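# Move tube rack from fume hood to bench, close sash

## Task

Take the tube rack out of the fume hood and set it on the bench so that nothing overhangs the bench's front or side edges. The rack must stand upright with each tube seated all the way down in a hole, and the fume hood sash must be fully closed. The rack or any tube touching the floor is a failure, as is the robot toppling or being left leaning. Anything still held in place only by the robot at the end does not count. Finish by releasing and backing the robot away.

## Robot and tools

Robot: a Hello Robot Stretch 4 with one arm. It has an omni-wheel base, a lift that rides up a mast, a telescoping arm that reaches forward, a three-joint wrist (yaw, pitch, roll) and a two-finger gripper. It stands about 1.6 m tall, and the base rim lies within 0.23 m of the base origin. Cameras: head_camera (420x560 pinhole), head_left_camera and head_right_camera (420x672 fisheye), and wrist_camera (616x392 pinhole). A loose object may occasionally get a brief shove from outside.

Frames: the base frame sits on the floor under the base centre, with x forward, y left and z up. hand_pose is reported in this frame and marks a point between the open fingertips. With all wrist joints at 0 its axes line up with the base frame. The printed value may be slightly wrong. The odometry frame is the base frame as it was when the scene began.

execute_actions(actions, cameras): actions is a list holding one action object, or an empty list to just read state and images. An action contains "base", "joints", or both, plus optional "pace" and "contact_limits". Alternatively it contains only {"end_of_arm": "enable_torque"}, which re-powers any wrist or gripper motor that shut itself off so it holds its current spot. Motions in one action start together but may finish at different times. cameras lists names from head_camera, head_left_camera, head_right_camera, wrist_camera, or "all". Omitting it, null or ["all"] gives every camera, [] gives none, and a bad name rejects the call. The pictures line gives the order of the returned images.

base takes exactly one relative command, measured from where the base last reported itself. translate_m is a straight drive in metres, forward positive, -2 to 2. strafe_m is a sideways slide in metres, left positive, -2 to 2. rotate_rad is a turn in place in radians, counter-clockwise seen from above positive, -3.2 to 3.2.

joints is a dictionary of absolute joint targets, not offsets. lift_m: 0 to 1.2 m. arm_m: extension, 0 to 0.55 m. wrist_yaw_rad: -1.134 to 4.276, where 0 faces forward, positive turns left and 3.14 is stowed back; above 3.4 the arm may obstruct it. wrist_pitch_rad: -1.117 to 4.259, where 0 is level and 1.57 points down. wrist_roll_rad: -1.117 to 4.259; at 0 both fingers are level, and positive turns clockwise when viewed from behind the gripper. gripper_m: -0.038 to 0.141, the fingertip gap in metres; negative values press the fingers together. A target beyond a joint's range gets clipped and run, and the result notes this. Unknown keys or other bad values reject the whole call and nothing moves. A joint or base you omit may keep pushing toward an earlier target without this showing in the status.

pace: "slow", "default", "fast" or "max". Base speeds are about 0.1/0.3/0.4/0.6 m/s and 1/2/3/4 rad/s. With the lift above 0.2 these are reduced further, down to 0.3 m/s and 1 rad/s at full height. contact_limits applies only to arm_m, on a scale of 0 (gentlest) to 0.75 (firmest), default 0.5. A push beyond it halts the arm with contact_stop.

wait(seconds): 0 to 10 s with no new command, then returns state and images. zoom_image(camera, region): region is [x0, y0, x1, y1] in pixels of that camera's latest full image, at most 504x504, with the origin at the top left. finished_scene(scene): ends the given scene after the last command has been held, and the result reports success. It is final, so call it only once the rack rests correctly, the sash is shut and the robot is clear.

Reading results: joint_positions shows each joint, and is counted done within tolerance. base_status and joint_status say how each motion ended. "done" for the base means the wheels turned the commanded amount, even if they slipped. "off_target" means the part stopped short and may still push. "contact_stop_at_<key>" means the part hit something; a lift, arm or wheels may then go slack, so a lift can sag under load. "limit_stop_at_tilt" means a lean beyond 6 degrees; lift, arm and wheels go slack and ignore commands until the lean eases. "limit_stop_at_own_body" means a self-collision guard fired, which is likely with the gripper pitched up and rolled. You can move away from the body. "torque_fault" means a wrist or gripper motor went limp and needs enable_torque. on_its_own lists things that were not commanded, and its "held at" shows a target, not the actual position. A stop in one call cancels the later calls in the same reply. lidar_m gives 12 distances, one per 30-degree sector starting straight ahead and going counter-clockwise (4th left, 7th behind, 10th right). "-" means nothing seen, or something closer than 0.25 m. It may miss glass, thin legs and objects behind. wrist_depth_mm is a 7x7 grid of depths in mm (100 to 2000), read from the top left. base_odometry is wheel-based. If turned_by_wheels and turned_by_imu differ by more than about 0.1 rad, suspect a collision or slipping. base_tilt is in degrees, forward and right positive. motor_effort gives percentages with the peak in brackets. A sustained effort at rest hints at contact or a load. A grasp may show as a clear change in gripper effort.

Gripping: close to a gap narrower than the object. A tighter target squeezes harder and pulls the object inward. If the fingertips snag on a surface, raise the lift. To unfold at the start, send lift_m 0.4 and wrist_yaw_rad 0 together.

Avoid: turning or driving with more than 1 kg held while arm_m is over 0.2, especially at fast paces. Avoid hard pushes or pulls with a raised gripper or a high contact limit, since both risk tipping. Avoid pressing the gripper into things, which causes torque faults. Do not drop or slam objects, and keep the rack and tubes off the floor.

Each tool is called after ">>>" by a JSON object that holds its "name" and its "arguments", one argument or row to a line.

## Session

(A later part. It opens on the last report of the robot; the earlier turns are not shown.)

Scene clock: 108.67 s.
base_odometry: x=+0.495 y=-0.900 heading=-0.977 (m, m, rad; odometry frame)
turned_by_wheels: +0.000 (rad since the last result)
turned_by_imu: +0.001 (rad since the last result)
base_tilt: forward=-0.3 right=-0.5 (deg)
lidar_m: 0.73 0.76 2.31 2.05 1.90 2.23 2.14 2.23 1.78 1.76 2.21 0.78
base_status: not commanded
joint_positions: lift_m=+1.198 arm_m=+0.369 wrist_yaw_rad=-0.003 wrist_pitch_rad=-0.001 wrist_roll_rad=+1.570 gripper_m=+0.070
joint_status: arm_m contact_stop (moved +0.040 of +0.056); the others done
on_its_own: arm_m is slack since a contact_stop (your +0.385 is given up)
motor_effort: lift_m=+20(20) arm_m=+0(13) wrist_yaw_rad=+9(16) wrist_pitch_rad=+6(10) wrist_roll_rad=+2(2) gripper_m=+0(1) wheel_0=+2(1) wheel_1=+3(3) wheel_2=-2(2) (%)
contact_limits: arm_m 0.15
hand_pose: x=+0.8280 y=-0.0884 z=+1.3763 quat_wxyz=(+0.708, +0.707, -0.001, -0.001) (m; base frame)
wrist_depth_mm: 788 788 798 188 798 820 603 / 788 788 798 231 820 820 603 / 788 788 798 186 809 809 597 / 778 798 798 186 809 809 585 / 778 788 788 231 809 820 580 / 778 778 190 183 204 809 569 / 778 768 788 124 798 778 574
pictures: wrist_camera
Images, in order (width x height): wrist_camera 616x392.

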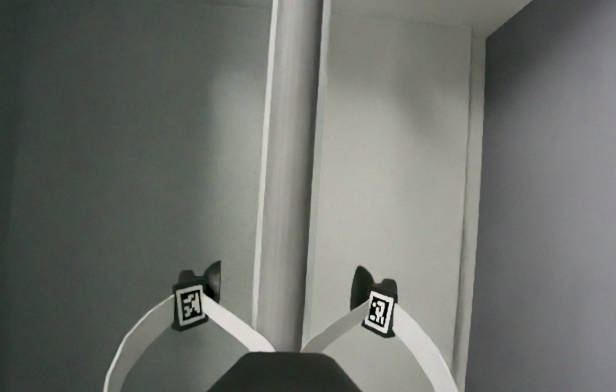

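>>> {"name": "execute_actions", "arguments": {
  "actions": [
    {"joints":{"arm_m":0.355},"pace":"slow"}
  ],
  "cameras": []
}}

>>> {"name": "execute_actions", "arguments": {
  "actions": [
    {"joints":{"gripper_m":0.0}}
  ],
  "cameras": ["wrist_camera"]
}}

Scene clock: 109.87 s.
base_odometry: x=+0.495 y=-0.900 heading=-0.977 (m, m, rad; odometry frame)
turned_by_wheels: +0.000 (rad since the last result)
turned_by_imu: +0.001 (rad since the last result)
base_tilt: forward=-0.3 right=-0.4 (deg)
lidar_m: 0.74 0.77 2.33 2.07 1.92 2.23 2.15 2.23 1.77 1.75 2.17 0.76
base_status: not commanded
joint_positions: lift_m=+1.198 arm_m=+0.356 wrist_yaw_rad=-0.001 wrist_pitch_rad=+0.002 wrist_roll_rad=+1.570 gripper_m=+0.070
joint_status: all done
motor_effort: lift_m=+20(20) arm_m=-5(5) wrist_yaw_rad=+1(9) wrist_pitch_rad=-4(5) wrist_roll_rad=+2(2) gripper_m=-3(2) wheel_0=+1(2) wheel_1=+3(3) wheel_2=-2(2) (%)
hand_pose: x=+0.8153 y=-0.0876 z=+1.3755 quat_wxyz=(+0.708, +0.707, +0.000, -0.001) (m; base frame)
wrist_depth_mm: 788 798 809 242 809 798 603 / 798 798 809 243 820 820 603 / 788 788 798 198 820 831 597 / 788 788 798 201 809 831 585 / 788 798 809 242 820 820 585 / 788 798 198 196 204 809 569 / 788 798 809 124 809 768 574
pictures: none
No camera images: the call's "cameras" was empty. Leave "cameras" out to get every camera's image.

Scene clock: 111.37 s.
base_odometry: x=+0.495 y=-0.900 heading=-0.977 (m, m, rad; odometry frame)
turned_by_wheels: +0.000 (rad since the last result)
turned_by_imu: +0.001 (rad since the last result)
base_tilt: forward=-0.1 right=-0.4 (deg)
lidar_m: 0.73 0.77 2.31 2.06 1.92 2.22 2.15 2.25 1.77 1.76 2.19 0.77
base_status: not commanded
joint_positions: lift_m=+1.198 arm_m=+0.356 wrist_yaw_rad=+0.005 wrist_pitch_rad=-0.003 wrist_roll_rad=+1.570 gripper_m=+0.001
joint_status: all done
on_its_own: wrist_yaw_rad is at rest, and its effort (-15) is outside its rest range (-13 to +13)
motor_effort: lift_m=+18(20) arm_m=-5(6) wrist_yaw_rad=-15(15) wrist_pitch_rad=+8(10) wrist_roll_rad=+1(2) gripper_m=-20(20) wheel_0=-1(2) wheel_1=+1(3) wheel_2=+2(2) (%)
hand_pose: x=+0.8158 y=-0.0860 z=+1.3770 quat_wxyz=(+0.707, +0.707, +0.001, +0.003) (m; base frame)
wrist_depth_mm: 788 798 809 196 820 820 615 / 788 798 798 196 809 820 609 / 788 809 809 239 820 820 603 / 798 809 809 240 820 809 597 / 788 798 809 195 820 831 591 / 788 798 185 190 820 820 580 / 788 809 809 131 809 768 585
pictures: wrist_camera
Images, in order (width x height): wrist_camera 616x392.

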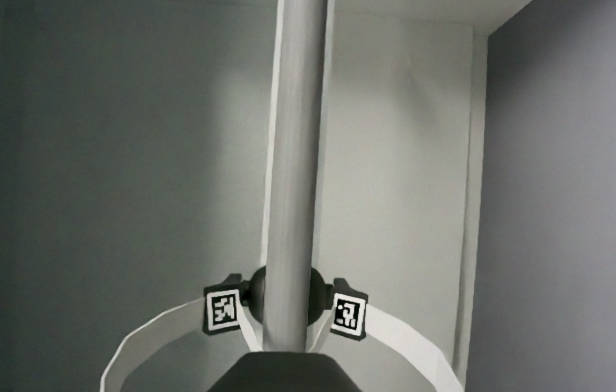

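>>> {"name": "execute_actions", "arguments": {
  "actions": [
    {"joints":{"lift_m":1.1},"pace":"slow"}
  ],
  "cameras": ["head_right_camera"]
}}

Scene clock: 113.30 s.
torque_fault: wrist_pitch_rad switched itself off since the last result.
base_odometry: x=+0.495 y=-0.900 heading=-0.977 (m, m, rad; odometry frame)
turned_by_wheels: +0.000 (rad since the last result)
turned_by_imu: +0.001 (rad since the last result)
base_tilt: forward=-0.3 right=-0.4 (deg)
lidar_m: 0.73 0.77 2.31 2.06 1.91 2.22 2.15 2.23 1.77 1.75 2.17 0.77
base_status: not commanded
joint_positions: lift_m=+1.100 arm_m=+0.356 wrist_yaw_rad=+0.005 wrist_pitch_rad=-0.210 wrist_roll_rad=+1.570 gripper_m=+0.001
joint_status: all done
on_its_own: wrist_pitch_rad is off since a torque_fault, until you send "end_of_arm": "enable_torque" (your +0.000 is given up); wrist_yaw_rad is at rest, and its effort (-15) is outside its rest range (-13 to +13)
motor_effort: lift_m=+13(18) arm_m=-5(5) wrist_yaw_rad=-15(14) wrist_pitch_rad=+2(100) wrist_roll_rad=+1(2) gripper_m=-23(25) wheel_0=-1(1) wheel_1=+1(2) wheel_2=+2(2) (%)
hand_pose: x=+0.8094 y=-0.0860 z=+1.3388 quat_wxyz=(+0.703, +0.703, -0.072, +0.076) (m; base frame)
wrist_depth_mm: 878 904 866 243 788 768 707 / 917 917 878 202 798 768 699 / 917 917 866 244 788 768 699 / 917 904 866 243 778 759 676 / 946 904 854 203 788 759 676 / 960 891 185 199 778 759 654 / 931 891 854 128 788 759 634
pictures: head_right_camera
Images, in order (width x height): head_right_camera 420x672.

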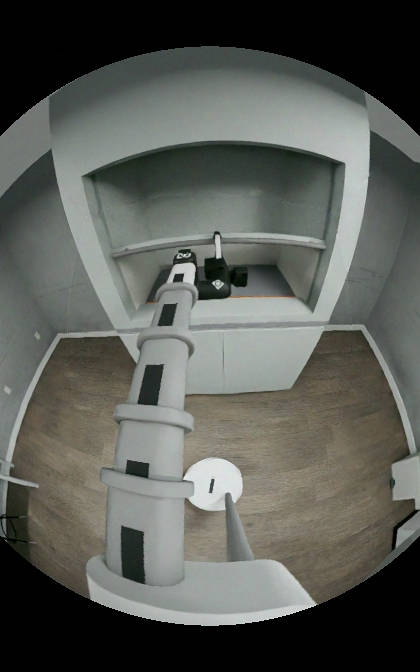

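>>> {"name": "execute_actions", "arguments": {
  "actions": [
    {"joints":{"lift_m":1.0,"arm_m":0.40},"pace":"slow"}
  ],
  "cameras": ["head_right_camera","wrist_camera"]
}}

Scene clock: 117.33 s.
base_odometry: x=+0.495 y=-0.900 heading=-0.977 (m, m, rad; odometry frame)
turned_by_wheels: +0.000 (rad since the last result)
turned_by_imu: +0.002 (rad since the last result)
base_tilt: forward=-0.4 right=-0.3 (deg)
lidar_m: 0.74 0.79 2.32 2.02 1.92 2.21 2.15 2.25 1.77 1.75 2.21 0.77
base_status: not commanded
joint_positions: lift_m=+1.001 arm_m=+0.400 wrist_yaw_rad=+0.004 wrist_pitch_rad=-0.607 wrist_roll_rad=+1.570 gripper_m=+0.001
joint_status: all done
on_its_own: wrist_pitch_rad is off since a torque_fault, until you send "end_of_arm": "enable_torque" (your +0.000 is given up)
motor_effort: lift_m=+10(9) arm_m=+1(7) wrist_yaw_rad=-11(16) wrist_pitch_rad=+2(2) wrist_roll_rad=+0(1) gripper_m=-22(22) wheel_0=-2(2) wheel_1=+1(1) wheel_2=+2(2) (%)
hand_pose: x=+0.8080 y=-0.0865 z=+1.3434 quat_wxyz=(+0.675, +0.675, -0.210, +0.212) (m; base frame)
wrist_depth_mm: 424 891 931 239 778 715 640 / 433 931 1098 204 778 707 640 / 430 946 1078 236 778 715 634 / 436 946 1078 235 788 707 640 / 436 960 1078 204 788 707 634 / 445 931 186 200 750 699 627 / 442 878 1060 127 768 691 634
pictures: head_right_camera, wrist_camera
Images, in order (width x height): head_right_camera 420x672, wrist_camera 616x392.

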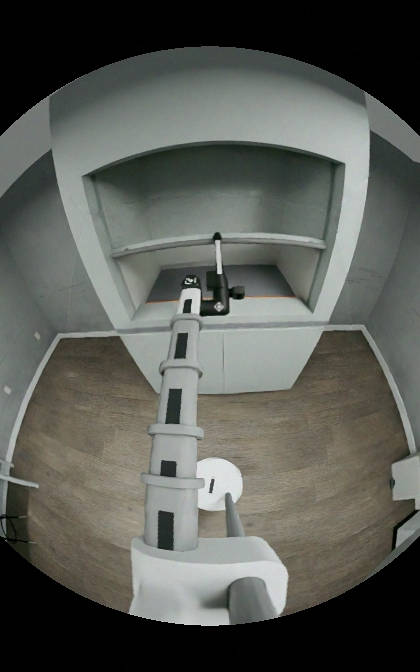

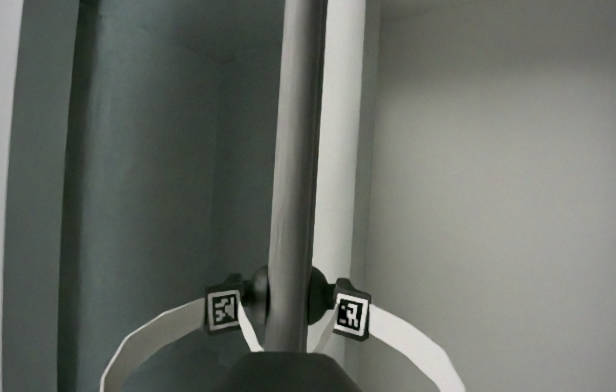

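>>> {"name": "execute_actions", "arguments": {
  "actions": [
    {"joints":{"lift_m":0.94,"arm_m":0.455,"gripper_m":-0.025},"pace":"slow"}
  ],
  "cameras": []
}}

>>> {"name": "execute_actions", "arguments": {
  "actions": [
    {"joints":{"lift_m":0.88},"pace":"slow"}
  ],
  "cameras": ["head_right_camera","wrist_camera"]
}}

Scene clock: 119.30 s.
base_odometry: x=+0.495 y=-0.900 heading=-0.977 (m, m, rad; odometry frame)
turned_by_wheels: +0.000 (rad since the last result)
turned_by_imu: +0.001 (rad since the last result)
base_tilt: forward=-0.2 right=-0.4 (deg)
lidar_m: 0.74 0.79 2.32 2.04 1.91 2.23 2.16 2.25 1.77 1.75 2.20 0.77
base_status: not commanded
joint_positions: lift_m=+0.940 arm_m=+0.454 wrist_yaw_rad=+0.001 wrist_pitch_rad=-0.914 wrist_roll_rad=+1.570 gripper_m=-0.024
joint_status: all done
on_its_own: wrist_pitch_rad is off since a torque_fault, until you send "end_of_arm": "enable_torque" (your +0.000 is given up)
motor_effort: lift_m=+15(19) arm_m=+6(7) wrist_yaw_rad=-3(12) wrist_pitch_rad=+1(2) wrist_roll_rad=+0(1) gripper_m=-22(31) wheel_0=-2(2) wheel_1=+1(2) wheel_2=+2(2) (%)
hand_pose: x=+0.8010 y=-0.0873 z=+1.3470 quat_wxyz=(+0.635, +0.634, -0.312, +0.312) (m; base frame)
wrist_depth_mm: 976 521 931 246 241 732 627 / 991 530 1042 211 831 741 627 / 991 521 1042 240 820 741 621 / 976 521 1042 238 831 723 627 / 976 525 1042 213 809 723 621 / 976 508 184 204 234 707 603 / 991 521 1025 130 237 676 609
pictures: none
No camera images: the call's "cameras" was empty. Leave "cameras" out to get every camera's image.

Scene clock: 126.97 s.
base_odometry: x=+0.495 y=-0.900 heading=-0.977 (m, m, rad; odometry frame)
turned_by_wheels: +0.000 (rad since the last result)
turned_by_imu: +0.003 (rad since the last result)
base_tilt: forward=-0.3 right=-0.4 (deg)
lidar_m: 0.72 0.78 2.33 2.03 1.91 2.21 2.15 2.22 1.78 1.73 2.20 0.78
base_status: not commanded
joint_positions: lift_m=+0.880 arm_m=+0.455 wrist_yaw_rad=+0.000 wrist_pitch_rad=+0.158 wrist_roll_rad=+1.570 gripper_m=-0.025
joint_status: all done
on_its_own: wrist_pitch_rad is off since a torque_fault, until you send "end_of_arm": "enable_torque" (your +0.000 is given up)
motor_effort: lift_m=+15(18) arm_m=+1(6) wrist_yaw_rad=-2(11) wrist_pitch_rad=+2(2) wrist_roll_rad=+0(0) gripper_m=-16(29) wheel_0=-1(1) wheel_1=+2(1) wheel_2=+1(2) (%)
hand_pose: x=+0.9106 y=-0.0873 z=+1.0131 quat_wxyz=(+0.705, +0.705, +0.056, -0.056) (m; base frame)
wrist_depth_mm: 640 668 699 715 180 117 - / 634 668 699 699 176 116 - / 634 661 699 668 172 115 - / 640 668 699 627 168 113 - / 634 668 699 591 164 112 - / 640 661 182 199 160 112 - / 640 654 691 129 156 109 -
pictures: head_right_camera, wrist_camera
Images, in order (width x height): head_right_camera 420x672, wrist_camera 616x392.

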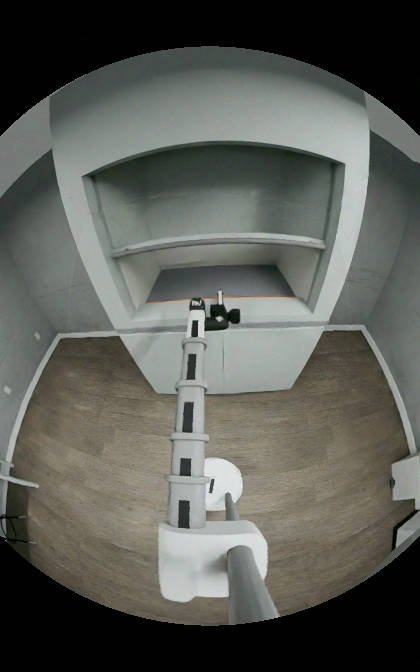

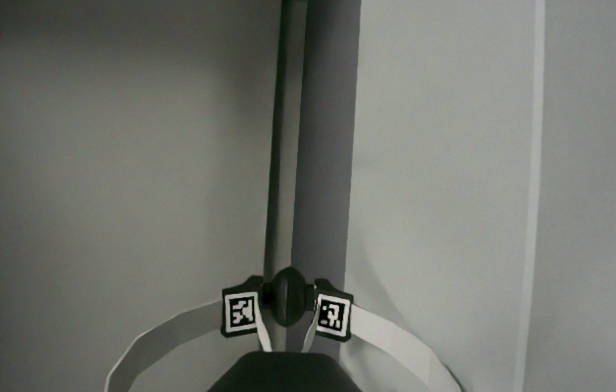

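>>> {"name": "execute_actions", "arguments": {
  "actions": [
    {"end_of_arm":"enable_torque"}
  ],
  "cameras": []
}}

>>> {"name": "execute_actions", "arguments": {
  "actions": [
    {"joints":{"lift_m":0.93,"arm_m":0.3,"wrist_pitch_rad":0.0},"pace":"slow"}
  ],
  "cameras": []
}}

>>> {"name": "execute_actions", "arguments": {
  "actions": [
    {"joints":{"lift_m":1.17,"arm_m":0.2,"gripper_m":0.07}}
  ],
  "cameras": ["head_right_camera","wrist_camera"]
}}

Scene clock: 128.70 s.
base_odometry: x=+0.495 y=-0.900 heading=-0.977 (m, m, rad; odometry frame)
turned_by_wheels: +0.000 (rad since the last result)
turned_by_imu: +0.001 (rad since the last result)
base_tilt: forward=-0.3 right=-0.5 (deg)
lidar_m: 0.73 0.77 2.34 2.05 1.90 2.24 2.15 2.24 1.77 1.76 2.18 0.77
base_status: not commanded
joint_positions: lift_m=+0.880 arm_m=+0.455 wrist_yaw_rad=+0.000 wrist_pitch_rad=+0.158 wrist_roll_rad=+1.570 gripper_m=-0.025
joint_status: not commanded
end_of_arm: enable_torque: each motor that was off is on again
on_its_own: wrist_pitch_rad is held at +0.158, not at your +0.000, since a torque_fault
motor_effort: lift_m=+15(16) arm_m=+1(1) wrist_yaw_rad=-1(1) wrist_pitch_rad=+0(3) wrist_roll_rad=+0(1) gripper_m=-15(15) wheel_0=-2(1) wheel_1=+1(1) wheel_2=+1(1) (%)
hand_pose: x=+0.9106 y=-0.0873 z=+1.0131 quat_wxyz=(+0.705, +0.705, +0.056, -0.056) (m; base frame)
wrist_depth_mm: 640 661 699 715 179 117 - / 640 661 691 699 175 116 - / 640 668 691 668 172 115 - / 634 668 699 627 168 113 - / 640 668 699 591 164 112 - / 640 668 181 199 160 112 - / 640 654 691 129 156 109 -
pictures: none
No camera images: the call's "cameras" was empty. Leave "cameras" out to get every camera's image.

Scene clock: 131.53 s.
base_odometry: x=+0.495 y=-0.900 heading=-0.977 (m, m, rad; odometry frame)
turned_by_wheels: +0.000 (rad since the last result)
turned_by_imu: +0.001 (rad since the last result)
base_tilt: forward=-0.3 right=-0.4 (deg)
lidar_m: 0.73 0.76 2.33 2.03 1.90 2.22 2.15 2.24 1.75 1.75 2.19 0.77
base_status: not commanded
joint_positions: lift_m=+0.930 arm_m=+0.301 wrist_yaw_rad=+0.000 wrist_pitch_rad=+0.003 wrist_roll_rad=+1.570 gripper_m=-0.025
joint_status: all done
motor_effort: lift_m=+20(16) arm_m=-5(7) wrist_yaw_rad=-1(1) wrist_pitch_rad=-7(6) wrist_roll_rad=+0(0) gripper_m=-16(15) wheel_0=-1(1) wheel_1=+1(1) wheel_2=+1(1) (%)
hand_pose: x=+0.7604 y=-0.0873 z=+1.1073 quat_wxyz=(+0.707, +0.707, +0.001, -0.001) (m; base frame)
wrist_depth_mm: 291 854 854 866 707 256 236 / 296 854 866 866 676 254 235 / 296 854 854 866 654 250 236 / 301 854 854 866 634 247 236 / 304 854 854 866 615 241 236 / 842 854 185 200 353 236 235 / 842 842 854 124 462 235 235
pictures: none
No camera images: the call's "cameras" was empty. Leave "cameras" out to get every camera's image.

Scene clock: 133.60 s.
base_odometry: x=+0.495 y=-0.900 heading=-0.977 (m, m, rad; odometry frame)
turned_by_wheels: +0.000 (rad since the last result)
turned_by_imu: +0.001 (rad since the last result)
base_tilt: forward=-0.4 right=-0.5 (deg)
lidar_m: 0.71 0.79 2.32 2.02 1.90 2.22 2.14 2.25 1.78 1.74 2.18 0.76
base_status: not commanded
joint_positions: lift_m=+1.170 arm_m=+0.201 wrist_yaw_rad=+0.000 wrist_pitch_rad=+0.003 wrist_roll_rad=+1.570 gripper_m=+0.070
joint_status: all done
motor_effort: lift_m=+20(17) arm_m=-5(4) wrist_yaw_rad=+0(1) wrist_pitch_rad=-8(7) wrist_roll_rad=+0(0) gripper_m=-2(16) wheel_0=-1(2) wheel_1=+1(1) wheel_2=+1(1) (%)
hand_pose: x=+0.6603 y=-0.0874 z=+1.3473 quat_wxyz=(+0.707, +0.707, +0.001, -0.001) (m; base frame)
wrist_depth_mm: 946 946 904 820 866 778 580 / 946 946 960 976 960 809 580 / 960 946 946 960 976 788 559 / 960 946 960 946 976 778 488 / 946 931 960 960 976 768 484 / 931 931 211 394 204 741 517 / 946 946 946 124 960 732 477
pictures: head_right_camera, wrist_camera
Images, in order (width x height): head_right_camera 420x672, wrist_camera 616x392.

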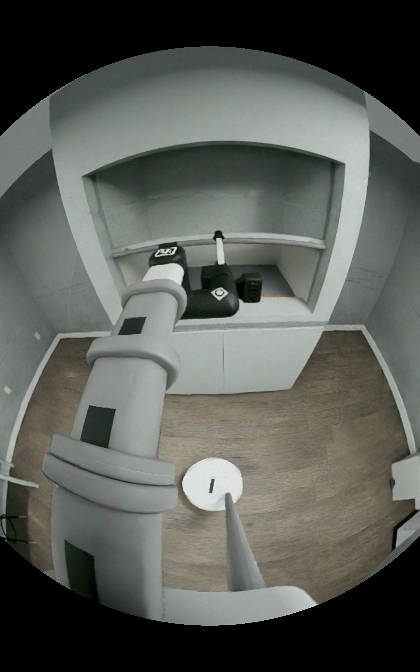

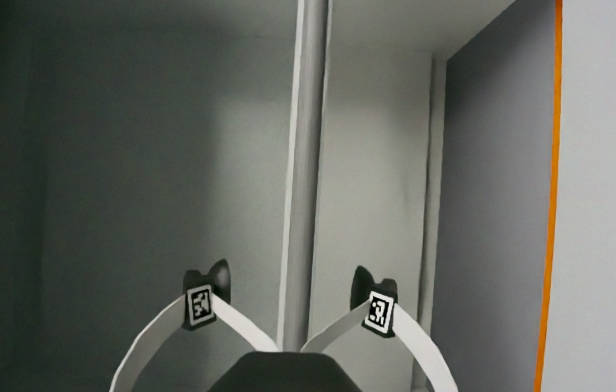

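>>> {"name": "execute_actions", "arguments": {
  "actions": [
    {"joints":{"lift_m":1.158,"arm_m":0.355},"pace":"slow","contact_limits":{"arm_m":0.2}}
  ],
  "cameras": ["wrist_camera"]
}}

Scene clock: 136.77 s.
base_odometry: x=+0.495 y=-0.900 heading=-0.977 (m, m, rad; odometry frame)
turned_by_wheels: +0.000 (rad since the last result)
turned_by_imu: +0.001 (rad since the last result)
base_tilt: forward=-0.3 right=-0.4 (deg)
lidar_m: 0.75 0.78 2.30 2.05 1.90 2.21 2.15 2.23 1.78 1.75 2.22 0.77
base_status: not commanded
joint_positions: lift_m=+1.158 arm_m=+0.354 wrist_yaw_rad=+0.000 wrist_pitch_rad=+0.003 wrist_roll_rad=+1.570 gripper_m=+0.070
joint_status: all done
motor_effort: lift_m=+15(17) arm_m=+5(4) wrist_yaw_rad=-1(1) wrist_pitch_rad=-5(6) wrist_roll_rad=+0(0) gripper_m=-2(1) wheel_0=-1(1) wheel_1=+2(1) wheel_2=+1(1) (%)
contact_limits: arm_m 0.2
hand_pose: x=+0.8135 y=-0.0874 z=+1.3357 quat_wxyz=(+0.707, +0.707, +0.001, -0.001) (m; base frame)
wrist_depth_mm: 788 798 809 200 820 778 564 / 798 809 798 244 820 788 544 / 788 788 809 245 820 778 539 / 788 798 809 199 820 768 535 / 788 798 809 201 831 741 525 / 788 798 210 196 204 732 517 / 798 798 809 124 820 707 521
pictures: wrist_camera
Images, in order (width x height): wrist_camera 616x392.

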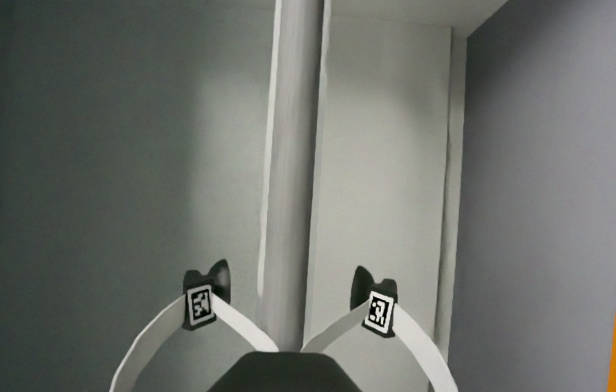

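>>> {"name": "execute_actions", "arguments": {
  "actions": [
    {"joints":{"gripper_m":0.005}}
  ],
  "cameras": []
}}

>>> {"name": "execute_actions", "arguments": {
  "actions": [
    {"joints":{"lift_m":1.148},"pace":"slow"}
  ],
  "cameras": []
}}

Scene clock: 138.43 s.
base_odometry: x=+0.495 y=-0.900 heading=-0.977 (m, m, rad; odometry frame)
turned_by_wheels: +0.000 (rad since the last result)
turned_by_imu: +0.001 (rad since the last result)
base_tilt: forward=-0.1 right=-0.3 (deg)
lidar_m: 0.74 0.79 2.33 2.05 1.91 2.23 2.15 2.25 1.78 1.74 2.18 0.78
base_status: not commanded
joint_positions: lift_m=+1.158 arm_m=+0.355 wrist_yaw_rad=+0.004 wrist_pitch_rad=+0.000 wrist_roll_rad=+1.570 gripper_m=+0.005
joint_status: all done
motor_effort: lift_m=+15(15) arm_m=+0(5) wrist_yaw_rad=-11(11) wrist_pitch_rad=+2(4) wrist_roll_rad=-1(0) gripper_m=-17(15) wheel_0=-1(1) wheel_1=+1(2) wheel_2=+1(1) (%)
hand_pose: x=+0.8146 y=-0.0864 z=+1.3365 quat_wxyz=(+0.707, +0.707, +0.001, +0.001) (m; base frame)
wrist_depth_mm: 788 798 809 243 820 788 569 / 798 788 798 196 820 798 559 / 798 798 809 202 820 788 549 / 788 788 798 242 820 768 539 / 798 809 809 198 820 750 535 / 798 798 185 191 820 741 525 / 809 788 798 131 809 699 530
pictures: none
No camera images: the call's "cameras" was empty. Leave "cameras" out to get every camera's image.

Scene clock: 139.17 s.
base_odometry: x=+0.495 y=-0.900 heading=-0.977 (m, m, rad; odometry frame)
turned_by_wheels: +0.000 (rad since the last result)
turned_by_imu: +0.000 (rad since the last result)
base_tilt: forward=-0.2 right=-0.4 (deg)
lidar_m: 0.73 0.78 2.32 2.06 1.89 2.22 2.14 2.26 1.76 1.75 2.19 0.77
base_status: not commanded
joint_positions: lift_m=+1.149 arm_m=+0.355 wrist_yaw_rad=+0.004 wrist_pitch_rad=-0.009 wrist_roll_rad=+1.570 gripper_m=+0.005
joint_status: all done
on_its_own: wrist_pitch_rad is at rest, and its effort (+27) is outside its rest range (-23 to +23)
motor_effort: lift_m=+11(17) arm_m=+0(1) wrist_yaw_rad=-11(11) wrist_pitch_rad=+27(28) wrist_roll_rad=+1(0) gripper_m=-17(18) wheel_0=-1(1) wheel_1=+2(2) wheel_2=+1(1) (%)
hand_pose: x=+0.8146 y=-0.0864 z=+1.3293 quat_wxyz=(+0.707, +0.707, -0.002, +0.004) (m; base frame)
wrist_depth_mm: 809 809 809 199 820 778 574 / 798 809 809 242 809 809 559 / 809 798 809 200 820 788 554 / 798 809 809 197 820 778 544 / 798 809 809 209 820 759 535 / 798 809 189 192 820 741 530 / 798 798 809 124 820 715 530
pictures: none
No camera images: the call's "cameras" was empty. Leave "cameras" out to get every camera's image.

>>> {"name": "execute_actions", "arguments": {
  "actions": [
    {"joints":{"lift_m":1.138},"pace":"slow"}
  ],
  "cameras": []
}}

Scene clock: 140.00 s.
base_odometry: x=+0.495 y=-0.900 heading=-0.977 (m, m, rad; odometry frame)
turned_by_wheels: +0.000 (rad since the last result)
turned_by_imu: +0.000 (rad since the last result)
base_tilt: forward=-0.2 right=-0.4 (deg)
lidar_m: 0.74 0.78 2.34 2.05 1.91 2.20 2.14 2.24 1.76 1.75 2.19 0.77
base_status: not commanded
joint_positions: lift_m=+1.139 arm_m=+0.355 wrist_yaw_rad=+0.003 wrist_pitch_rad=-0.017 wrist_roll_rad=+1.570 gripper_m=+0.005
joint_status: all done
on_its_own: wrist_pitch_rad is at rest, and its effort (+51) is outside its rest range (-23 to +23)
motor_effort: lift_m=+9(16) arm_m=+0(1) wrist_yaw_rad=-10(10) wrist_pitch_rad=+51(51) wrist_roll_rad=+0(1) gripper_m=-17(18) wheel_0=-2(1) wheel_1=+1(1) wheel_2=+1(1) (%)
hand_pose: x=+0.8146 y=-0.0864 z=+1.3219 quat_wxyz=(+0.707, +0.707, -0.005, +0.007) (m; base frame)
wrist_depth_mm: 809 809 809 243 809 778 574 / 809 809 809 198 820 809 559 / 809 809 809 203 820 798 549 / 809 809 820 242 809 788 544 / 798 809 820 243 809 778 535 / 798 809 187 191 820 750 530 / 809 820 809 133 809 732 525
pictures: none
No camera images: the call's "cameras" was empty. Leave "cameras" out to get every camera's image.

>>> {"name": "execute_actions", "arguments": {
  "actions": [
    {"joints":{"lift_m":1.13},"pace":"slow"}
  ],
  "cameras": []
}}

Scene clock: 140.87 s.
base_odometry: x=+0.495 y=-0.900 heading=-0.977 (m, m, rad; odometry frame)
turned_by_wheels: +0.000 (rad since the last result)
turned_by_imu: +0.000 (rad since the last result)
base_tilt: forward=-0.2 right=-0.5 (deg)
lidar_m: 0.73 0.79 2.33 2.03 1.92 2.20 2.15 2.25 1.77 1.74 2.18 0.77
base_status: not commanded
joint_positions: lift_m=+1.131 arm_m=+0.355 wrist_yaw_rad=+0.004 wrist_pitch_rad=-0.022 wrist_roll_rad=+1.570 gripper_m=+0.005
joint_status: all done
on_its_own: wrist_pitch_rad is at rest, and its effort (+63) is outside its rest range (-23 to +23)
motor_effort: lift_m=+7(10) arm_m=+0(1) wrist_yaw_rad=-12(12) wrist_pitch_rad=+63(68) wrist_roll_rad=+0(0) gripper_m=-19(19) wheel_0=-1(2) wheel_1=+1(1) wheel_2=+1(1) (%)
hand_pose: x=+0.8147 y=-0.0862 z=+1.3153 quat_wxyz=(+0.707, +0.707, -0.006, +0.009) (m; base frame)
wrist_depth_mm: 820 820 809 196 798 788 569 / 820 820 809 200 809 820 549 / 809 820 809 242 809 809 544 / 820 820 809 242 809 788 544 / 820 820 820 241 809 768 535 / 809 798 192 192 809 750 525 / 809 809 809 135 809 732 521
pictures: none
No camera images: the call's "cameras" was empty. Leave "cameras" out to get every camera's image.

>>> {"name": "execute_actions", "arguments": {
  "actions": [
    {"joints":{"lift_m":1.122},"pace":"slow"}
  ],
  "cameras": []
}}

>>> {"name": "execute_actions", "arguments": {
  "actions": [
    {"joints":{"lift_m":1.114},"pace":"slow"}
  ],
  "cameras": []
}}

Scene clock: 141.87 s.
base_odometry: x=+0.495 y=-0.900 heading=-0.977 (m, m, rad; odometry frame)
turned_by_wheels: +0.000 (rad since the last result)
turned_by_imu: +0.000 (rad since the last result)
base_tilt: forward=-0.3 right=-0.5 (deg)
lidar_m: 0.72 0.79 2.30 2.05 1.90 2.23 2.14 2.23 1.78 1.75 2.20 0.78
base_status: not commanded
joint_positions: lift_m=+1.123 arm_m=+0.355 wrist_yaw_rad=+0.004 wrist_pitch_rad=-0.021 wrist_roll_rad=+1.570 gripper_m=+0.005
joint_status: all done
on_its_own: wrist_pitch_rad is at rest, and its effort (+62) is outside its rest range (-23 to +23)
motor_effort: lift_m=+7(5) arm_m=+0(0) wrist_yaw_rad=-11(13) wrist_pitch_rad=+62(70) wrist_roll_rad=+1(0) gripper_m=-17(21) wheel_0=-1(1) wheel_1=+2(1) wheel_2=+1(1) (%)
hand_pose: x=+0.8147 y=-0.0863 z=+1.3072 quat_wxyz=(+0.707, +0.707, -0.006, +0.009) (m; base frame)
wrist_depth_mm: 809 809 809 198 831 778 559 / 809 809 809 242 809 788 539 / 809 809 809 243 809 788 535 / 809 809 820 243 809 768 530 / 809 809 809 809 809 750 521 / 809 809 191 193 798 732 512 / 809 809 809 135 820 707 517
pictures: none
No camera images: the call's "cameras" was empty. Leave "cameras" out to get every camera's image.

Scene clock: 142.57 s.
base_odometry: x=+0.495 y=-0.900 heading=-0.977 (m, m, rad; odometry frame)
turned_by_wheels: +0.000 (rad since the last result)
turned_by_imu: +0.000 (rad since the last result)
base_tilt: forward=-0.4 right=-0.4 (deg)
lidar_m: 0.73 0.78 2.31 2.05 1.89 2.20 2.14 2.24 1.77 1.74 2.20 0.77
base_status: not commanded
joint_positions: lift_m=+1.115 arm_m=+0.355 wrist_yaw_rad=+0.004 wrist_pitch_rad=-0.021 wrist_roll_rad=+1.570 gripper_m=+0.005
joint_status: all done
on_its_own: wrist_pitch_rad is at rest, and its effort (+61) is outside its rest range (-23 to +23)
motor_effort: lift_m=+7(6) arm_m=+0(0) wrist_yaw_rad=-11(11) wrist_pitch_rad=+61(69) wrist_roll_rad=+0(1) gripper_m=-16(20) wheel_0=-1(1) wheel_1=+1(2) wheel_2=+1(1) (%)
hand_pose: x=+0.8147 y=-0.0863 z=+1.2991 quat_wxyz=(+0.707, +0.707, -0.006, +0.009) (m; base frame)
wrist_depth_mm: 809 820 820 197 809 778 549 / 820 820 809 243 820 778 530 / 820 809 809 242 809 768 525 / 809 820 820 243 798 750 517 / 809 820 820 820 809 732 508 / 809 820 192 193 809 715 512 / 820 820 820 135 820 699 504
pictures: none
No camera images: the call's "cameras" was empty. Leave "cameras" out to get every camera's image.

>>> {"name": "execute_actions", "arguments": {
  "actions": [
    {"joints":{"lift_m":1.10},"pace":"slow"}
  ],
  "cameras": []
}}

Scene clock: 143.93 s.
base_odometry: x=+0.495 y=-0.900 heading=-0.977 (m, m, rad; odometry frame)
turned_by_wheels: +0.000 (rad since the last result)
turned_by_imu: +0.001 (rad since the last result)
base_tilt: forward=-0.3 right=-0.5 (deg)
lidar_m: 0.74 0.78 2.33 2.08 1.92 2.22 2.15 2.24 1.77 1.75 2.21 0.77
base_status: not commanded
joint_positions: lift_m=+1.101 arm_m=+0.355 wrist_yaw_rad=+0.003 wrist_pitch_rad=-0.016 wrist_roll_rad=+1.570 gripper_m=+0.005
joint_status: all done
on_its_own: wrist_pitch_rad is at rest, and its effort (+49) is outside its rest range (-23 to +23)
motor_effort: lift_m=+9(10) arm_m=+0(0) wrist_yaw_rad=-9(13) wrist_pitch_rad=+49(76) wrist_roll_rad=+0(0) gripper_m=-15(22) wheel_0=-2(2) wheel_1=+2(1) wheel_2=+1(1) (%)
hand_pose: x=+0.8147 y=-0.0866 z=+1.2836 quat_wxyz=(+0.707, +0.707, -0.005, +0.007) (m; base frame)
wrist_depth_mm: 809 809 809 243 809 741 517 / 809 809 809 198 809 732 512 / 809 809 809 243 809 723 496 / 809 798 820 243 798 715 492 / 798 809 820 242 809 691 484 / 798 809 187 192 809 676 484 / 798 809 820 134 820 661 477
pictures: none
No camera images: the call's "cameras" was empty. Leave "cameras" out to get every camera's image.

>>> {"name": "execute_actions", "arguments": {
  "actions": [
    {"joints":{"lift_m":1.082},"pace":"slow"}
  ],
  "cameras": []
}}

Scene clock: 145.20 s.
base_odometry: x=+0.495 y=-0.900 heading=-0.977 (m, m, rad; odometry frame)
turned_by_wheels: +0.000 (rad since the last result)
turned_by_imu: +0.001 (rad since the last result)
base_tilt: forward=-0.3 right=-0.5 (deg)
lidar_m: 0.72 0.77 2.32 2.04 1.92 2.21 2.15 2.24 1.78 1.75 2.18 0.79
base_status: not commanded
joint_positions: lift_m=+1.083 arm_m=+0.355 wrist_yaw_rad=+0.003 wrist_pitch_rad=-0.017 wrist_roll_rad=+1.570 gripper_m=+0.005
joint_status: all done
on_its_own: wrist_pitch_rad is at rest, and its effort (+50) is outside its rest range (-23 to +23)
motor_effort: lift_m=+9(12) arm_m=+0(0) wrist_yaw_rad=-9(12) wrist_pitch_rad=+50(78) wrist_roll_rad=+1(0) gripper_m=-17(21) wheel_0=-1(1) wheel_1=+1(1) wheel_2=+1(1) (%)
hand_pose: x=+0.8147 y=-0.0865 z=+1.2659 quat_wxyz=(+0.707, +0.707, -0.005, +0.007) (m; base frame)
wrist_depth_mm: 809 809 809 200 809 707 496 / 809 820 820 198 809 691 492 / 809 820 809 243 820 691 488 / 809 820 809 243 820 676 469 / 809 809 798 243 820 661 473 / 820 809 187 193 820 640 459 / 798 831 809 134 809 621 452
pictures: none
No camera images: the call's "cameras" was empty. Leave "cameras" out to get every camera's image.

Keep at ~1.8 cm steps.

>>> {"name": "execute_actions", "arguments": {
  "actions": [
    {"joints":{"lift_m":1.064},"pace":"slow"}
  ],
  "cameras": []
}}

>>> {"name": "execute_actions", "arguments": {
  "actions": [
    {"joints":{"lift_m":1.046},"pace":"slow"}
  ],
  "cameras": []
}}

>>> {"name": "execute_actions", "arguments": {
  "actions": [
    {"joints":{"lift_m":1.028},"pace":"slow"}
  ],
  "cameras": []
}}

>>> {"name": "execute_actions", "arguments": {
  "actions": [
    {"joints":{"lift_m":1.010},"pace":"slow"}
  ],
  "cameras": ["wrist_camera","head_right_camera"]
}}

Scene clock: 146.80 s.
base_odometry: x=+0.495 y=-0.900 heading=-0.977 (m, m, rad; odometry frame)
turned_by_wheels: +0.000 (rad since the last result)
turned_by_imu: +0.001 (rad since the last result)
base_tilt: forward=-0.2 right=-0.4 (deg)
lidar_m: 0.74 0.78 2.33 2.04 1.92 2.23 2.14 2.25 1.76 1.74 2.20 0.76
base_status: not commanded
joint_positions: lift_m=+1.065 arm_m=+0.355 wrist_yaw_rad=+0.003 wrist_pitch_rad=-0.016 wrist_roll_rad=+1.570 gripper_m=+0.005
joint_status: all done
on_its_own: wrist_pitch_rad is at rest, and its effort (+49) is outside its rest range (-23 to +23)
motor_effort: lift_m=+9(11) arm_m=+0(0) wrist_yaw_rad=-9(13) wrist_pitch_rad=+49(77) wrist_roll_rad=+0(0) gripper_m=-16(21) wheel_0=-1(1) wheel_1=+1(1) wheel_2=+1(1) (%)
hand_pose: x=+0.8147 y=-0.0865 z=+1.2477 quat_wxyz=(+0.707, +0.707, -0.005, +0.007) (m; base frame)
wrist_depth_mm: 809 809 820 243 820 668 469 / 798 809 809 198 809 661 462 / 809 820 809 242 809 654 459 / 809 820 809 243 820 640 452 / 809 820 809 243 820 621 449 / 809 809 187 192 809 609 439 / 809 809 809 134 820 597 427
pictures: none
No camera images: the call's "cameras" was empty. Leave "cameras" out to get every camera's image.

Scene clock: 147.93 s.
base_odometry: x=+0.495 y=-0.900 heading=-0.977 (m, m, rad; odometry frame)
turned_by_wheels: +0.000 (rad since the last result)
turned_by_imu: +0.000 (rad since the last result)
base_tilt: forward=-0.3 right=-0.5 (deg)
lidar_m: 0.73 0.77 2.33 2.04 1.92 2.23 2.14 2.23 1.77 1.73 2.20 0.77
base_status: not commanded
joint_positions: lift_m=+1.047 arm_m=+0.355 wrist_yaw_rad=+0.003 wrist_pitch_rad=-0.017 wrist_roll_rad=+1.570 gripper_m=+0.005
joint_status: all done
on_its_own: wrist_pitch_rad is at rest, and its effort (+49) is outside its rest range (-23 to +23)
motor_effort: lift_m=+9(9) arm_m=+0(0) wrist_yaw_rad=-9(12) wrist_pitch_rad=+49(78) wrist_roll_rad=+0(0) gripper_m=-17(23) wheel_0=-2(1) wheel_1=+1(1) wheel_2=+1(1) (%)
hand_pose: x=+0.8147 y=-0.0865 z=+1.2298 quat_wxyz=(+0.707, +0.707, -0.005, +0.007) (m; base frame)
wrist_depth_mm: 809 809 820 201 820 634 442 / 809 809 820 198 820 621 439 / 809 809 809 243 820 621 436 / 809 809 809 243 809 597 430 / 809 809 809 243 820 591 421 / 798 809 187 193 820 574 413 / 809 809 820 134 768 559 404
pictures: none
No camera images: the call's "cameras" was empty. Leave "cameras" out to get every camera's image.

Scene clock: 149.10 s.
base_odometry: x=+0.495 y=-0.900 heading=-0.977 (m, m, rad; odometry frame)
turned_by_wheels: +0.000 (rad since the last result)
turned_by_imu: +0.000 (rad since the last result)
base_tilt: forward=-0.3 right=-0.4 (deg)
lidar_m: 0.75 0.78 2.32 2.04 1.90 2.24 2.15 2.23 1.77 1.75 2.20 0.77
base_status: not commanded
joint_positions: lift_m=+1.029 arm_m=+0.355 wrist_yaw_rad=+0.003 wrist_pitch_rad=-0.017 wrist_roll_rad=+1.570 gripper_m=+0.005
joint_status: all done
on_its_own: wrist_pitch_rad is at rest, and its effort (+49) is outside its rest range (-23 to +23)
motor_effort: lift_m=+9(10) arm_m=+0(0) wrist_yaw_rad=-9(14) wrist_pitch_rad=+49(77) wrist_roll_rad=+0(0) gripper_m=-16(21) wheel_0=-2(1) wheel_1=+1(2) wheel_2=+1(1) (%)
hand_pose: x=+0.8147 y=-0.0865 z=+1.2117 quat_wxyz=(+0.707, +0.707, -0.005, +0.007) (m; base frame)
wrist_depth_mm: 809 809 809 243 809 591 415 / 809 809 809 198 820 585 413 / 798 809 809 243 820 580 410 / 809 820 798 243 809 569 402 / 809 809 809 244 820 559 362 / 809 809 187 193 798 544 357 / 798 809 809 134 768 525 315
pictures: none
No camera images: the call's "cameras" was empty. Leave "cameras" out to get every camera's image.

Scene clock: 150.27 s.
base_odometry: x=+0.495 y=-0.900 heading=-0.977 (m, m, rad; odometry frame)
turned_by_wheels: +0.000 (rad since the last result)
turned_by_imu: +0.000 (rad since the last result)
base_tilt: forward=-0.3 right=-0.4 (deg)
lidar_m: 0.73 0.78 2.34 2.04 1.91 2.22 2.14 2.23 1.75 1.75 2.20 0.77
base_status: not commanded
joint_positions: lift_m=+1.011 arm_m=+0.355 wrist_yaw_rad=+0.003 wrist_pitch_rad=-0.017 wrist_roll_rad=+1.570 gripper_m=+0.005
joint_status: all done
on_its_own: wrist_pitch_rad is at rest, and its effort (+52) is outside its rest range (-23 to +23)
motor_effort: lift_m=+9(10) arm_m=+0(0) wrist_yaw_rad=-9(13) wrist_pitch_rad=+52(77) wrist_roll_rad=+0(0) gripper_m=-16(20) wheel_0=-1(1) wheel_1=+1(1) wheel_2=+1(1) (%)
hand_pose: x=+0.8147 y=-0.0865 z=+1.1938 quat_wxyz=(+0.707, +0.707, -0.005, +0.007) (m; base frame)
wrist_depth_mm: 820 820 820 243 809 554 353 / 820 809 809 198 820 549 319 / 809 798 809 243 809 544 314 / 809 809 809 242 820 535 309 / 809 809 809 243 809 521 306 / 809 809 187 192 809 508 297 / 809 809 809 134 691 496 300
pictures: head_right_camera, wrist_camera
Images, in order (width x height): head_right_camera 420x672, wrist_camera 616x392.

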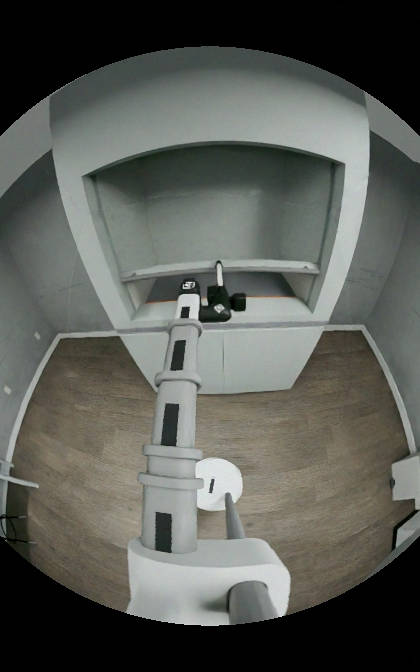

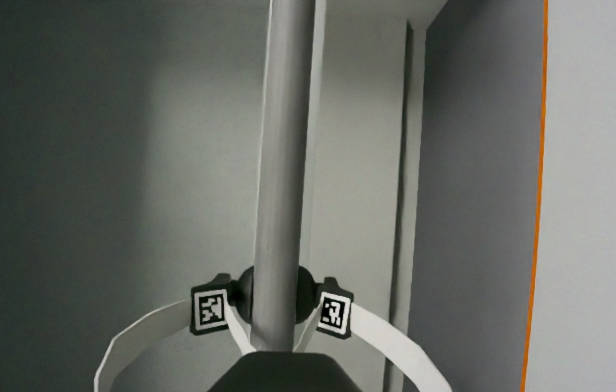

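>>> {"name": "execute_actions", "arguments": {
  "actions": [
    {"joints":{"lift_m":0.991},"pace":"slow"}
  ],
  "cameras": []
}}

>>> {"name": "execute_actions", "arguments": {
  "actions": [
    {"joints":{"lift_m":0.972},"pace":"slow"}
  ],
  "cameras": []
}}

>>> {"name": "execute_actions", "arguments": {
  "actions": [
    {"joints":{"lift_m":0.953},"pace":"slow"}
  ],
  "cameras": []
}}

>>> {"name": "execute_actions", "arguments": {
  "actions": [
    {"joints":{"lift_m":0.934},"pace":"slow"}
  ],
  "cameras": []
}}

>>> {"name": "execute_actions", "arguments": {
  "actions": [
    {"joints":{"lift_m":0.915},"pace":"slow"}
  ],
  "cameras": ["wrist_camera","head_right_camera"]
}}

Scene clock: 152.07 s.
base_odometry: x=+0.495 y=-0.900 heading=-0.977 (m, m, rad; odometry frame)
turned_by_wheels: +0.000 (rad since the last result)
turned_by_imu: +0.001 (rad since the last result)
base_tilt: forward=-0.2 right=-0.3 (deg)
lidar_m: 0.73 0.79 2.33 2.05 1.93 2.22 2.15 2.23 1.77 1.74 2.20 0.77
base_status: not commanded
joint_positions: lift_m=+0.992 arm_m=+0.355 wrist_yaw_rad=+0.003 wrist_pitch_rad=-0.016 wrist_roll_rad=+1.570 gripper_m=+0.005
joint_status: all done
on_its_own: wrist_pitch_rad is at rest, and its effort (+49) is outside its rest range (-23 to +23)
motor_effort: lift_m=+9(0) arm_m=+0(0) wrist_yaw_rad=-9(13) wrist_pitch_rad=+49(79) wrist_roll_rad=+0(1) gripper_m=-15(22) wheel_0=-1(2) wheel_1=+1(2) wheel_2=+1(1) (%)
hand_pose: x=+0.8147 y=-0.0866 z=+1.1745 quat_wxyz=(+0.707, +0.707, -0.005, +0.007) (m; base frame)
wrist_depth_mm: 798 798 809 243 809 517 298 / 809 809 820 196 809 508 289 / 820 820 809 243 820 504 286 / 809 809 809 243 809 496 282 / 820 809 809 243 820 484 278 / 809 798 187 192 778 469 277 / 809 809 809 133 676 459 272
pictures: none
No camera images: the call's "cameras" was empty. Leave "cameras" out to get every camera's image.

Scene clock: 153.27 s.
base_odometry: x=+0.495 y=-0.900 heading=-0.977 (m, m, rad; odometry frame)
turned_by_wheels: +0.000 (rad since the last result)
turned_by_imu: +0.001 (rad since the last result)
base_tilt: forward=-0.2 right=-0.4 (deg)
lidar_m: 0.74 0.77 2.32 2.02 1.91 2.22 2.15 2.24 1.77 1.75 2.20 0.78
base_status: not commanded
joint_positions: lift_m=+0.973 arm_m=+0.355 wrist_yaw_rad=+0.003 wrist_pitch_rad=-0.017 wrist_roll_rad=+1.570 gripper_m=+0.005
joint_status: all done
on_its_own: wrist_pitch_rad is at rest, and its effort (+46) is outside its rest range (-23 to +23)
motor_effort: lift_m=+9(14) arm_m=+0(0) wrist_yaw_rad=-10(13) wrist_pitch_rad=+46(78) wrist_roll_rad=+1(0) gripper_m=-17(20) wheel_0=-1(2) wheel_1=+1(2) wheel_2=+1(1) (%)
hand_pose: x=+0.8147 y=-0.0865 z=+1.1557 quat_wxyz=(+0.707, +0.707, -0.005, +0.007) (m; base frame)
wrist_depth_mm: 809 809 820 243 809 480 271 / 809 809 809 198 809 473 270 / 809 820 809 242 809 469 258 / 809 809 809 242 820 459 255 / 798 809 809 242 820 449 258 / 820 798 187 192 732 436 253 / 809 820 809 134 627 427 248
pictures: none
No camera images: the call's "cameras" was empty. Leave "cameras" out to get every camera's image.

Scene clock: 154.47 s.
base_odometry: x=+0.495 y=-0.900 heading=-0.977 (m, m, rad; odometry frame)
turned_by_wheels: +0.000 (rad since the last result)
turned_by_imu: +0.001 (rad since the last result)
base_tilt: forward=-0.3 right=-0.4 (deg)
lidar_m: 0.72 0.79 2.32 2.06 1.91 2.23 2.14 2.25 1.77 1.76 2.20 0.77
base_status: not commanded
joint_positions: lift_m=+0.954 arm_m=+0.355 wrist_yaw_rad=+0.003 wrist_pitch_rad=-0.016 wrist_roll_rad=+1.570 gripper_m=+0.005
joint_status: all done
on_its_own: wrist_pitch_rad is at rest, and its effort (+48) is outside its rest range (-23 to +23)
motor_effort: lift_m=+9(11) arm_m=+0(0) wrist_yaw_rad=-10(13) wrist_pitch_rad=+48(79) wrist_roll_rad=+1(1) gripper_m=-15(21) wheel_0=-1(1) wheel_1=+2(1) wheel_2=+1(1) (%)
hand_pose: x=+0.8147 y=-0.0865 z=+1.1366 quat_wxyz=(+0.707, +0.707, -0.005, +0.007) (m; base frame)
wrist_depth_mm: 798 820 820 242 798 439 241 / 809 809 798 198 820 433 240 / 798 798 809 244 820 424 238 / 809 809 809 243 809 324 235 / 809 809 809 244 809 315 231 / 809 809 187 192 668 309 226 / 809 809 820 133 569 298 221
pictures: none
No camera images: the call's "cameras" was empty. Leave "cameras" out to get every camera's image.

Scene clock: 155.67 s.
base_odometry: x=+0.495 y=-0.900 heading=-0.977 (m, m, rad; odometry frame)
turned_by_wheels: +0.000 (rad since the last result)
turned_by_imu: +0.001 (rad since the last result)
base_tilt: forward=-0.2 right=-0.5 (deg)
lidar_m: 0.73 0.79 2.34 2.05 1.90 2.21 2.14 2.23 1.78 1.74 2.20 0.78
base_status: not commanded
joint_positions: lift_m=+0.935 arm_m=+0.355 wrist_yaw_rad=+0.003 wrist_pitch_rad=-0.016 wrist_roll_rad=+1.570 gripper_m=+0.005
joint_status: all done
on_its_own: wrist_pitch_rad is at rest, and its effort (+50) is outside its rest range (-23 to +23)
motor_effort: lift_m=+9(9) arm_m=+0(0) wrist_yaw_rad=-10(13) wrist_pitch_rad=+50(77) wrist_roll_rad=+1(0) gripper_m=-16(22) wheel_0=-1(2) wheel_1=+2(1) wheel_2=+1(1) (%)
hand_pose: x=+0.8147 y=-0.0865 z=+1.1177 quat_wxyz=(+0.707, +0.707, -0.005, +0.007) (m; base frame)
wrist_depth_mm: 809 798 809 243 798 298 213 / 809 809 820 198 820 296 212 / 809 820 820 243 798 291 211 / 809 798 809 243 768 286 207 / 809 809 798 243 732 279 204 / 798 798 187 192 615 273 200 / 798 809 809 134 521 265 196
pictures: none
No camera images: the call's "cameras" was empty. Leave "cameras" out to get every camera's image.

Scene clock: 156.87 s.
base_odometry: x=+0.495 y=-0.900 heading=-0.977 (m, m, rad; odometry frame)
turned_by_wheels: +0.000 (rad since the last result)
turned_by_imu: +0.001 (rad since the last result)
base_tilt: forward=-0.3 right=-0.4 (deg)
lidar_m: 0.74 0.79 2.32 2.05 1.90 2.24 2.15 2.24 1.75 1.76 2.16 0.76
base_status: not commanded
joint_positions: lift_m=+0.916 arm_m=+0.355 wrist_yaw_rad=+0.003 wrist_pitch_rad=-0.016 wrist_roll_rad=+1.570 gripper_m=+0.005
joint_status: all done
on_its_own: wrist_pitch_rad is at rest, and its effort (+49) is outside its rest range (-23 to +23)
motor_effort: lift_m=+9(12) arm_m=+0(0) wrist_yaw_rad=-9(14) wrist_pitch_rad=+49(79) wrist_roll_rad=+0(1) gripper_m=-15(23) wheel_0=-1(1) wheel_1=+1(1) wheel_2=+1(1) (%)
hand_pose: x=+0.8147 y=-0.0865 z=+1.0986 quat_wxyz=(+0.707, +0.707, -0.005, +0.007) (m; base frame)
wrist_depth_mm: 809 820 809 242 768 257 186 / 809 809 809 198 741 256 184 / 809 809 809 242 715 252 182 / 798 809 809 244 683 248 180 / 798 820 820 243 661 242 177 / 798 809 187 192 549 236 175 / 798 809 809 133 407 229 175
pictures: head_right_camera, wrist_camera
Images, in order (width x height): head_right_camera 420x672, wrist_camera 616x392.

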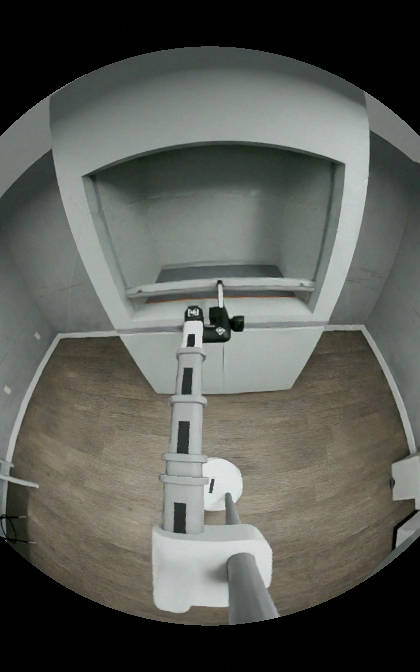

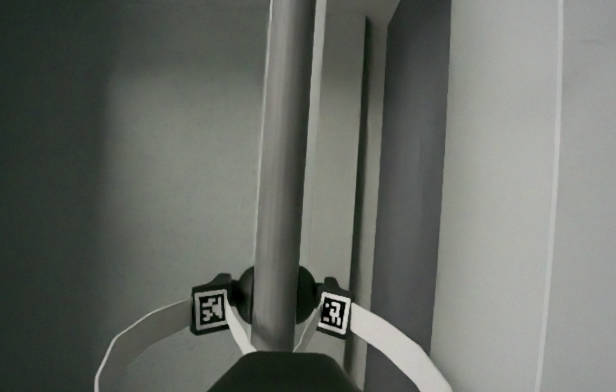

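>>> {"name": "execute_actions", "arguments": {
  "actions": [
    {"joints":{"gripper_m":0.07,"lift_m":0.925}}
  ],
  "cameras": []
}}

>>> {"name": "execute_actions", "arguments": {
  "actions": [
    {"joints":{"arm_m":0.27}}
  ],
  "cameras": []
}}

>>> {"name": "execute_actions", "arguments": {
  "actions": [
    {"joints":{"lift_m":1.16,"wrist_pitch_rad":0.7}}
  ],
  "cameras": []
}}

>>> {"name": "execute_actions", "arguments": {
  "actions": [
    {"joints":{"arm_m":0.375,"lift_m":1.15}}
  ],
  "cameras": ["wrist_camera","head_right_camera"]
}}

Scene clock: 159.00 s.
base_odometry: x=+0.495 y=-0.900 heading=-0.977 (m, m, rad; odometry frame)
turned_by_wheels: +0.000 (rad since the last result)
turned_by_imu: +0.001 (rad since the last result)
base_tilt: forward=-0.3 right=-0.3 (deg)
lidar_m: 0.74 0.79 2.33 2.04 1.93 2.22 2.14 2.24 1.78 1.75 2.19 0.77
base_status: not commanded
joint_positions: lift_m=+0.925 arm_m=+0.355 wrist_yaw_rad=+0.000 wrist_pitch_rad=+0.002 wrist_roll_rad=+1.570 gripper_m=+0.070
joint_status: all done
motor_effort: lift_m=+17(13) arm_m=+0(0) wrist_yaw_rad=+1(9) wrist_pitch_rad=-4(49) wrist_roll_rad=+0(0) gripper_m=-3(14) wheel_0=-2(1) wheel_1=+2(1) wheel_2=+1(1) (%)
hand_pose: x=+0.8144 y=-0.0875 z=+1.1027 quat_wxyz=(+0.707, +0.707, +0.001, -0.001) (m; base frame)
wrist_depth_mm: 788 788 809 245 683 247 181 / 788 788 798 245 661 246 180 / 788 798 809 244 640 242 180 / 798 788 798 820 621 238 180 / 788 798 798 809 585 233 180 / 788 798 192 244 204 227 180 / 798 809 809 124 559 220 180
pictures: none
No camera images: the call's "cameras" was empty. Leave "cameras" out to get every camera's image.

Scene clock: 160.20 s.
base_odometry: x=+0.495 y=-0.900 heading=-0.977 (m, m, rad; odometry frame)
turned_by_wheels: +0.000 (rad since the last result)
turned_by_imu: +0.001 (rad since the last result)
base_tilt: forward=-0.3 right=-0.5 (deg)
lidar_m: 0.73 0.79 2.31 2.06 1.91 2.23 2.14 2.25 1.77 1.76 2.19 0.77
base_status: not commanded
joint_positions: lift_m=+0.925 arm_m=+0.271 wrist_yaw_rad=+0.000 wrist_pitch_rad=+0.002 wrist_roll_rad=+1.570 gripper_m=+0.070
joint_status: all done
motor_effort: lift_m=+17(17) arm_m=-5(6) wrist_yaw_rad=+0(0) wrist_pitch_rad=-4(6) wrist_roll_rad=+0(1) gripper_m=-2(2) wheel_0=-2(1) wheel_1=+2(1) wheel_2=+1(1) (%)
hand_pose: x=+0.7303 y=-0.0874 z=+1.1026 quat_wxyz=(+0.707, +0.707, +0.001, -0.001) (m; base frame)
wrist_depth_mm: 866 878 878 778 691 266 267 / 866 878 878 329 661 265 266 / 866 878 891 891 647 265 266 / 878 891 904 891 621 265 266 / 854 878 878 891 591 264 265 / 878 866 211 904 204 264 266 / 878 878 891 124 402 264 265
pictures: none
No camera images: the call's "cameras" was empty. Leave "cameras" out to get every camera's image.

Scene clock: 162.27 s.
base_odometry: x=+0.495 y=-0.900 heading=-0.977 (m, m, rad; odometry frame)
turned_by_wheels: +0.000 (rad since the last result)
turned_by_imu: +0.001 (rad since the last result)
base_tilt: forward=-0.4 right=-0.4 (deg)
lidar_m: 0.74 0.78 2.32 2.03 1.90 2.22 2.13 2.22 1.77 1.74 2.19 0.78
base_status: not commanded
joint_positions: lift_m=+1.160 arm_m=+0.271 wrist_yaw_rad=+0.000 wrist_pitch_rad=+0.701 wrist_roll_rad=+1.570 gripper_m=+0.070
joint_status: all done
motor_effort: lift_m=+20(19) arm_m=-5(5) wrist_yaw_rad=-1(1) wrist_pitch_rad=+0(2) wrist_roll_rad=+0(0) gripper_m=+0(1) wheel_0=-1(1) wheel_1=+1(1) wheel_2=+1(1) (%)
hand_pose: x=+0.6622 y=-0.0874 z=+1.1519 quat_wxyz=(+0.664, +0.664, +0.243, -0.243) (m; base frame)
wrist_depth_mm: 723 820 370 492 459 640 1025 / 741 842 370 484 459 647 1008 / 741 842 375 480 466 647 1025 / 741 842 373 473 488 668 1008 / 741 854 366 469 492 676 1008 / 741 842 212 459 204 683 1025 / 750 820 364 124 452 707 1008
pictures: none
No camera images: the call's "cameras" was empty. Leave "cameras" out to get every camera's image.

Scene clock: 163.57 s.
base_odometry: x=+0.495 y=-0.900 heading=-0.977 (m, m, rad; odometry frame)
turned_by_wheels: +0.000 (rad since the last result)
turned_by_imu: +0.001 (rad since the last result)
base_tilt: forward=-0.2 right=-0.5 (deg)
lidar_m: 0.73 0.78 2.32 2.03 1.90 2.22 2.15 2.25 1.77 1.75 2.17 0.77
base_status: not commanded
joint_positions: lift_m=+1.150 arm_m=+0.374 wrist_yaw_rad=+0.000 wrist_pitch_rad=+0.702 wrist_roll_rad=+1.570 gripper_m=+0.070
joint_status: all done
motor_effort: lift_m=+16(14) arm_m=+5(5) wrist_yaw_rad=-1(0) wrist_pitch_rad=-3(3) wrist_roll_rad=+0(0) gripper_m=-2(1) wheel_0=-1(1) wheel_1=+2(1) wheel_2=+1(1) (%)
hand_pose: x=+0.7653 y=-0.0874 z=+1.1422 quat_wxyz=(+0.664, +0.664, +0.243, -0.243) (m; base frame)
wrist_depth_mm: 647 741 768 287 373 407 627 / 647 741 750 289 368 404 634 / 654 750 732 293 364 407 640 / 654 759 723 296 362 413 654 / 654 750 294 297 359 421 676 / 668 750 211 260 204 430 699 / 668 732 699 124 353 439 732
pictures: head_right_camera, wrist_camera
Images, in order (width x height): head_right_camera 420x672, wrist_camera 616x392.

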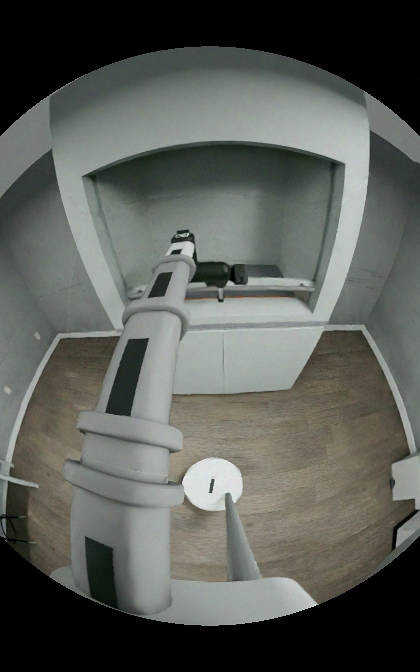

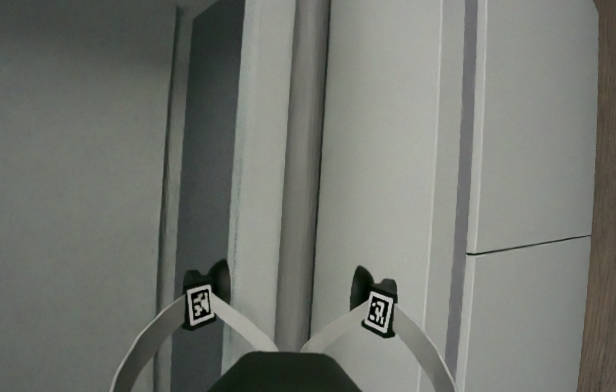

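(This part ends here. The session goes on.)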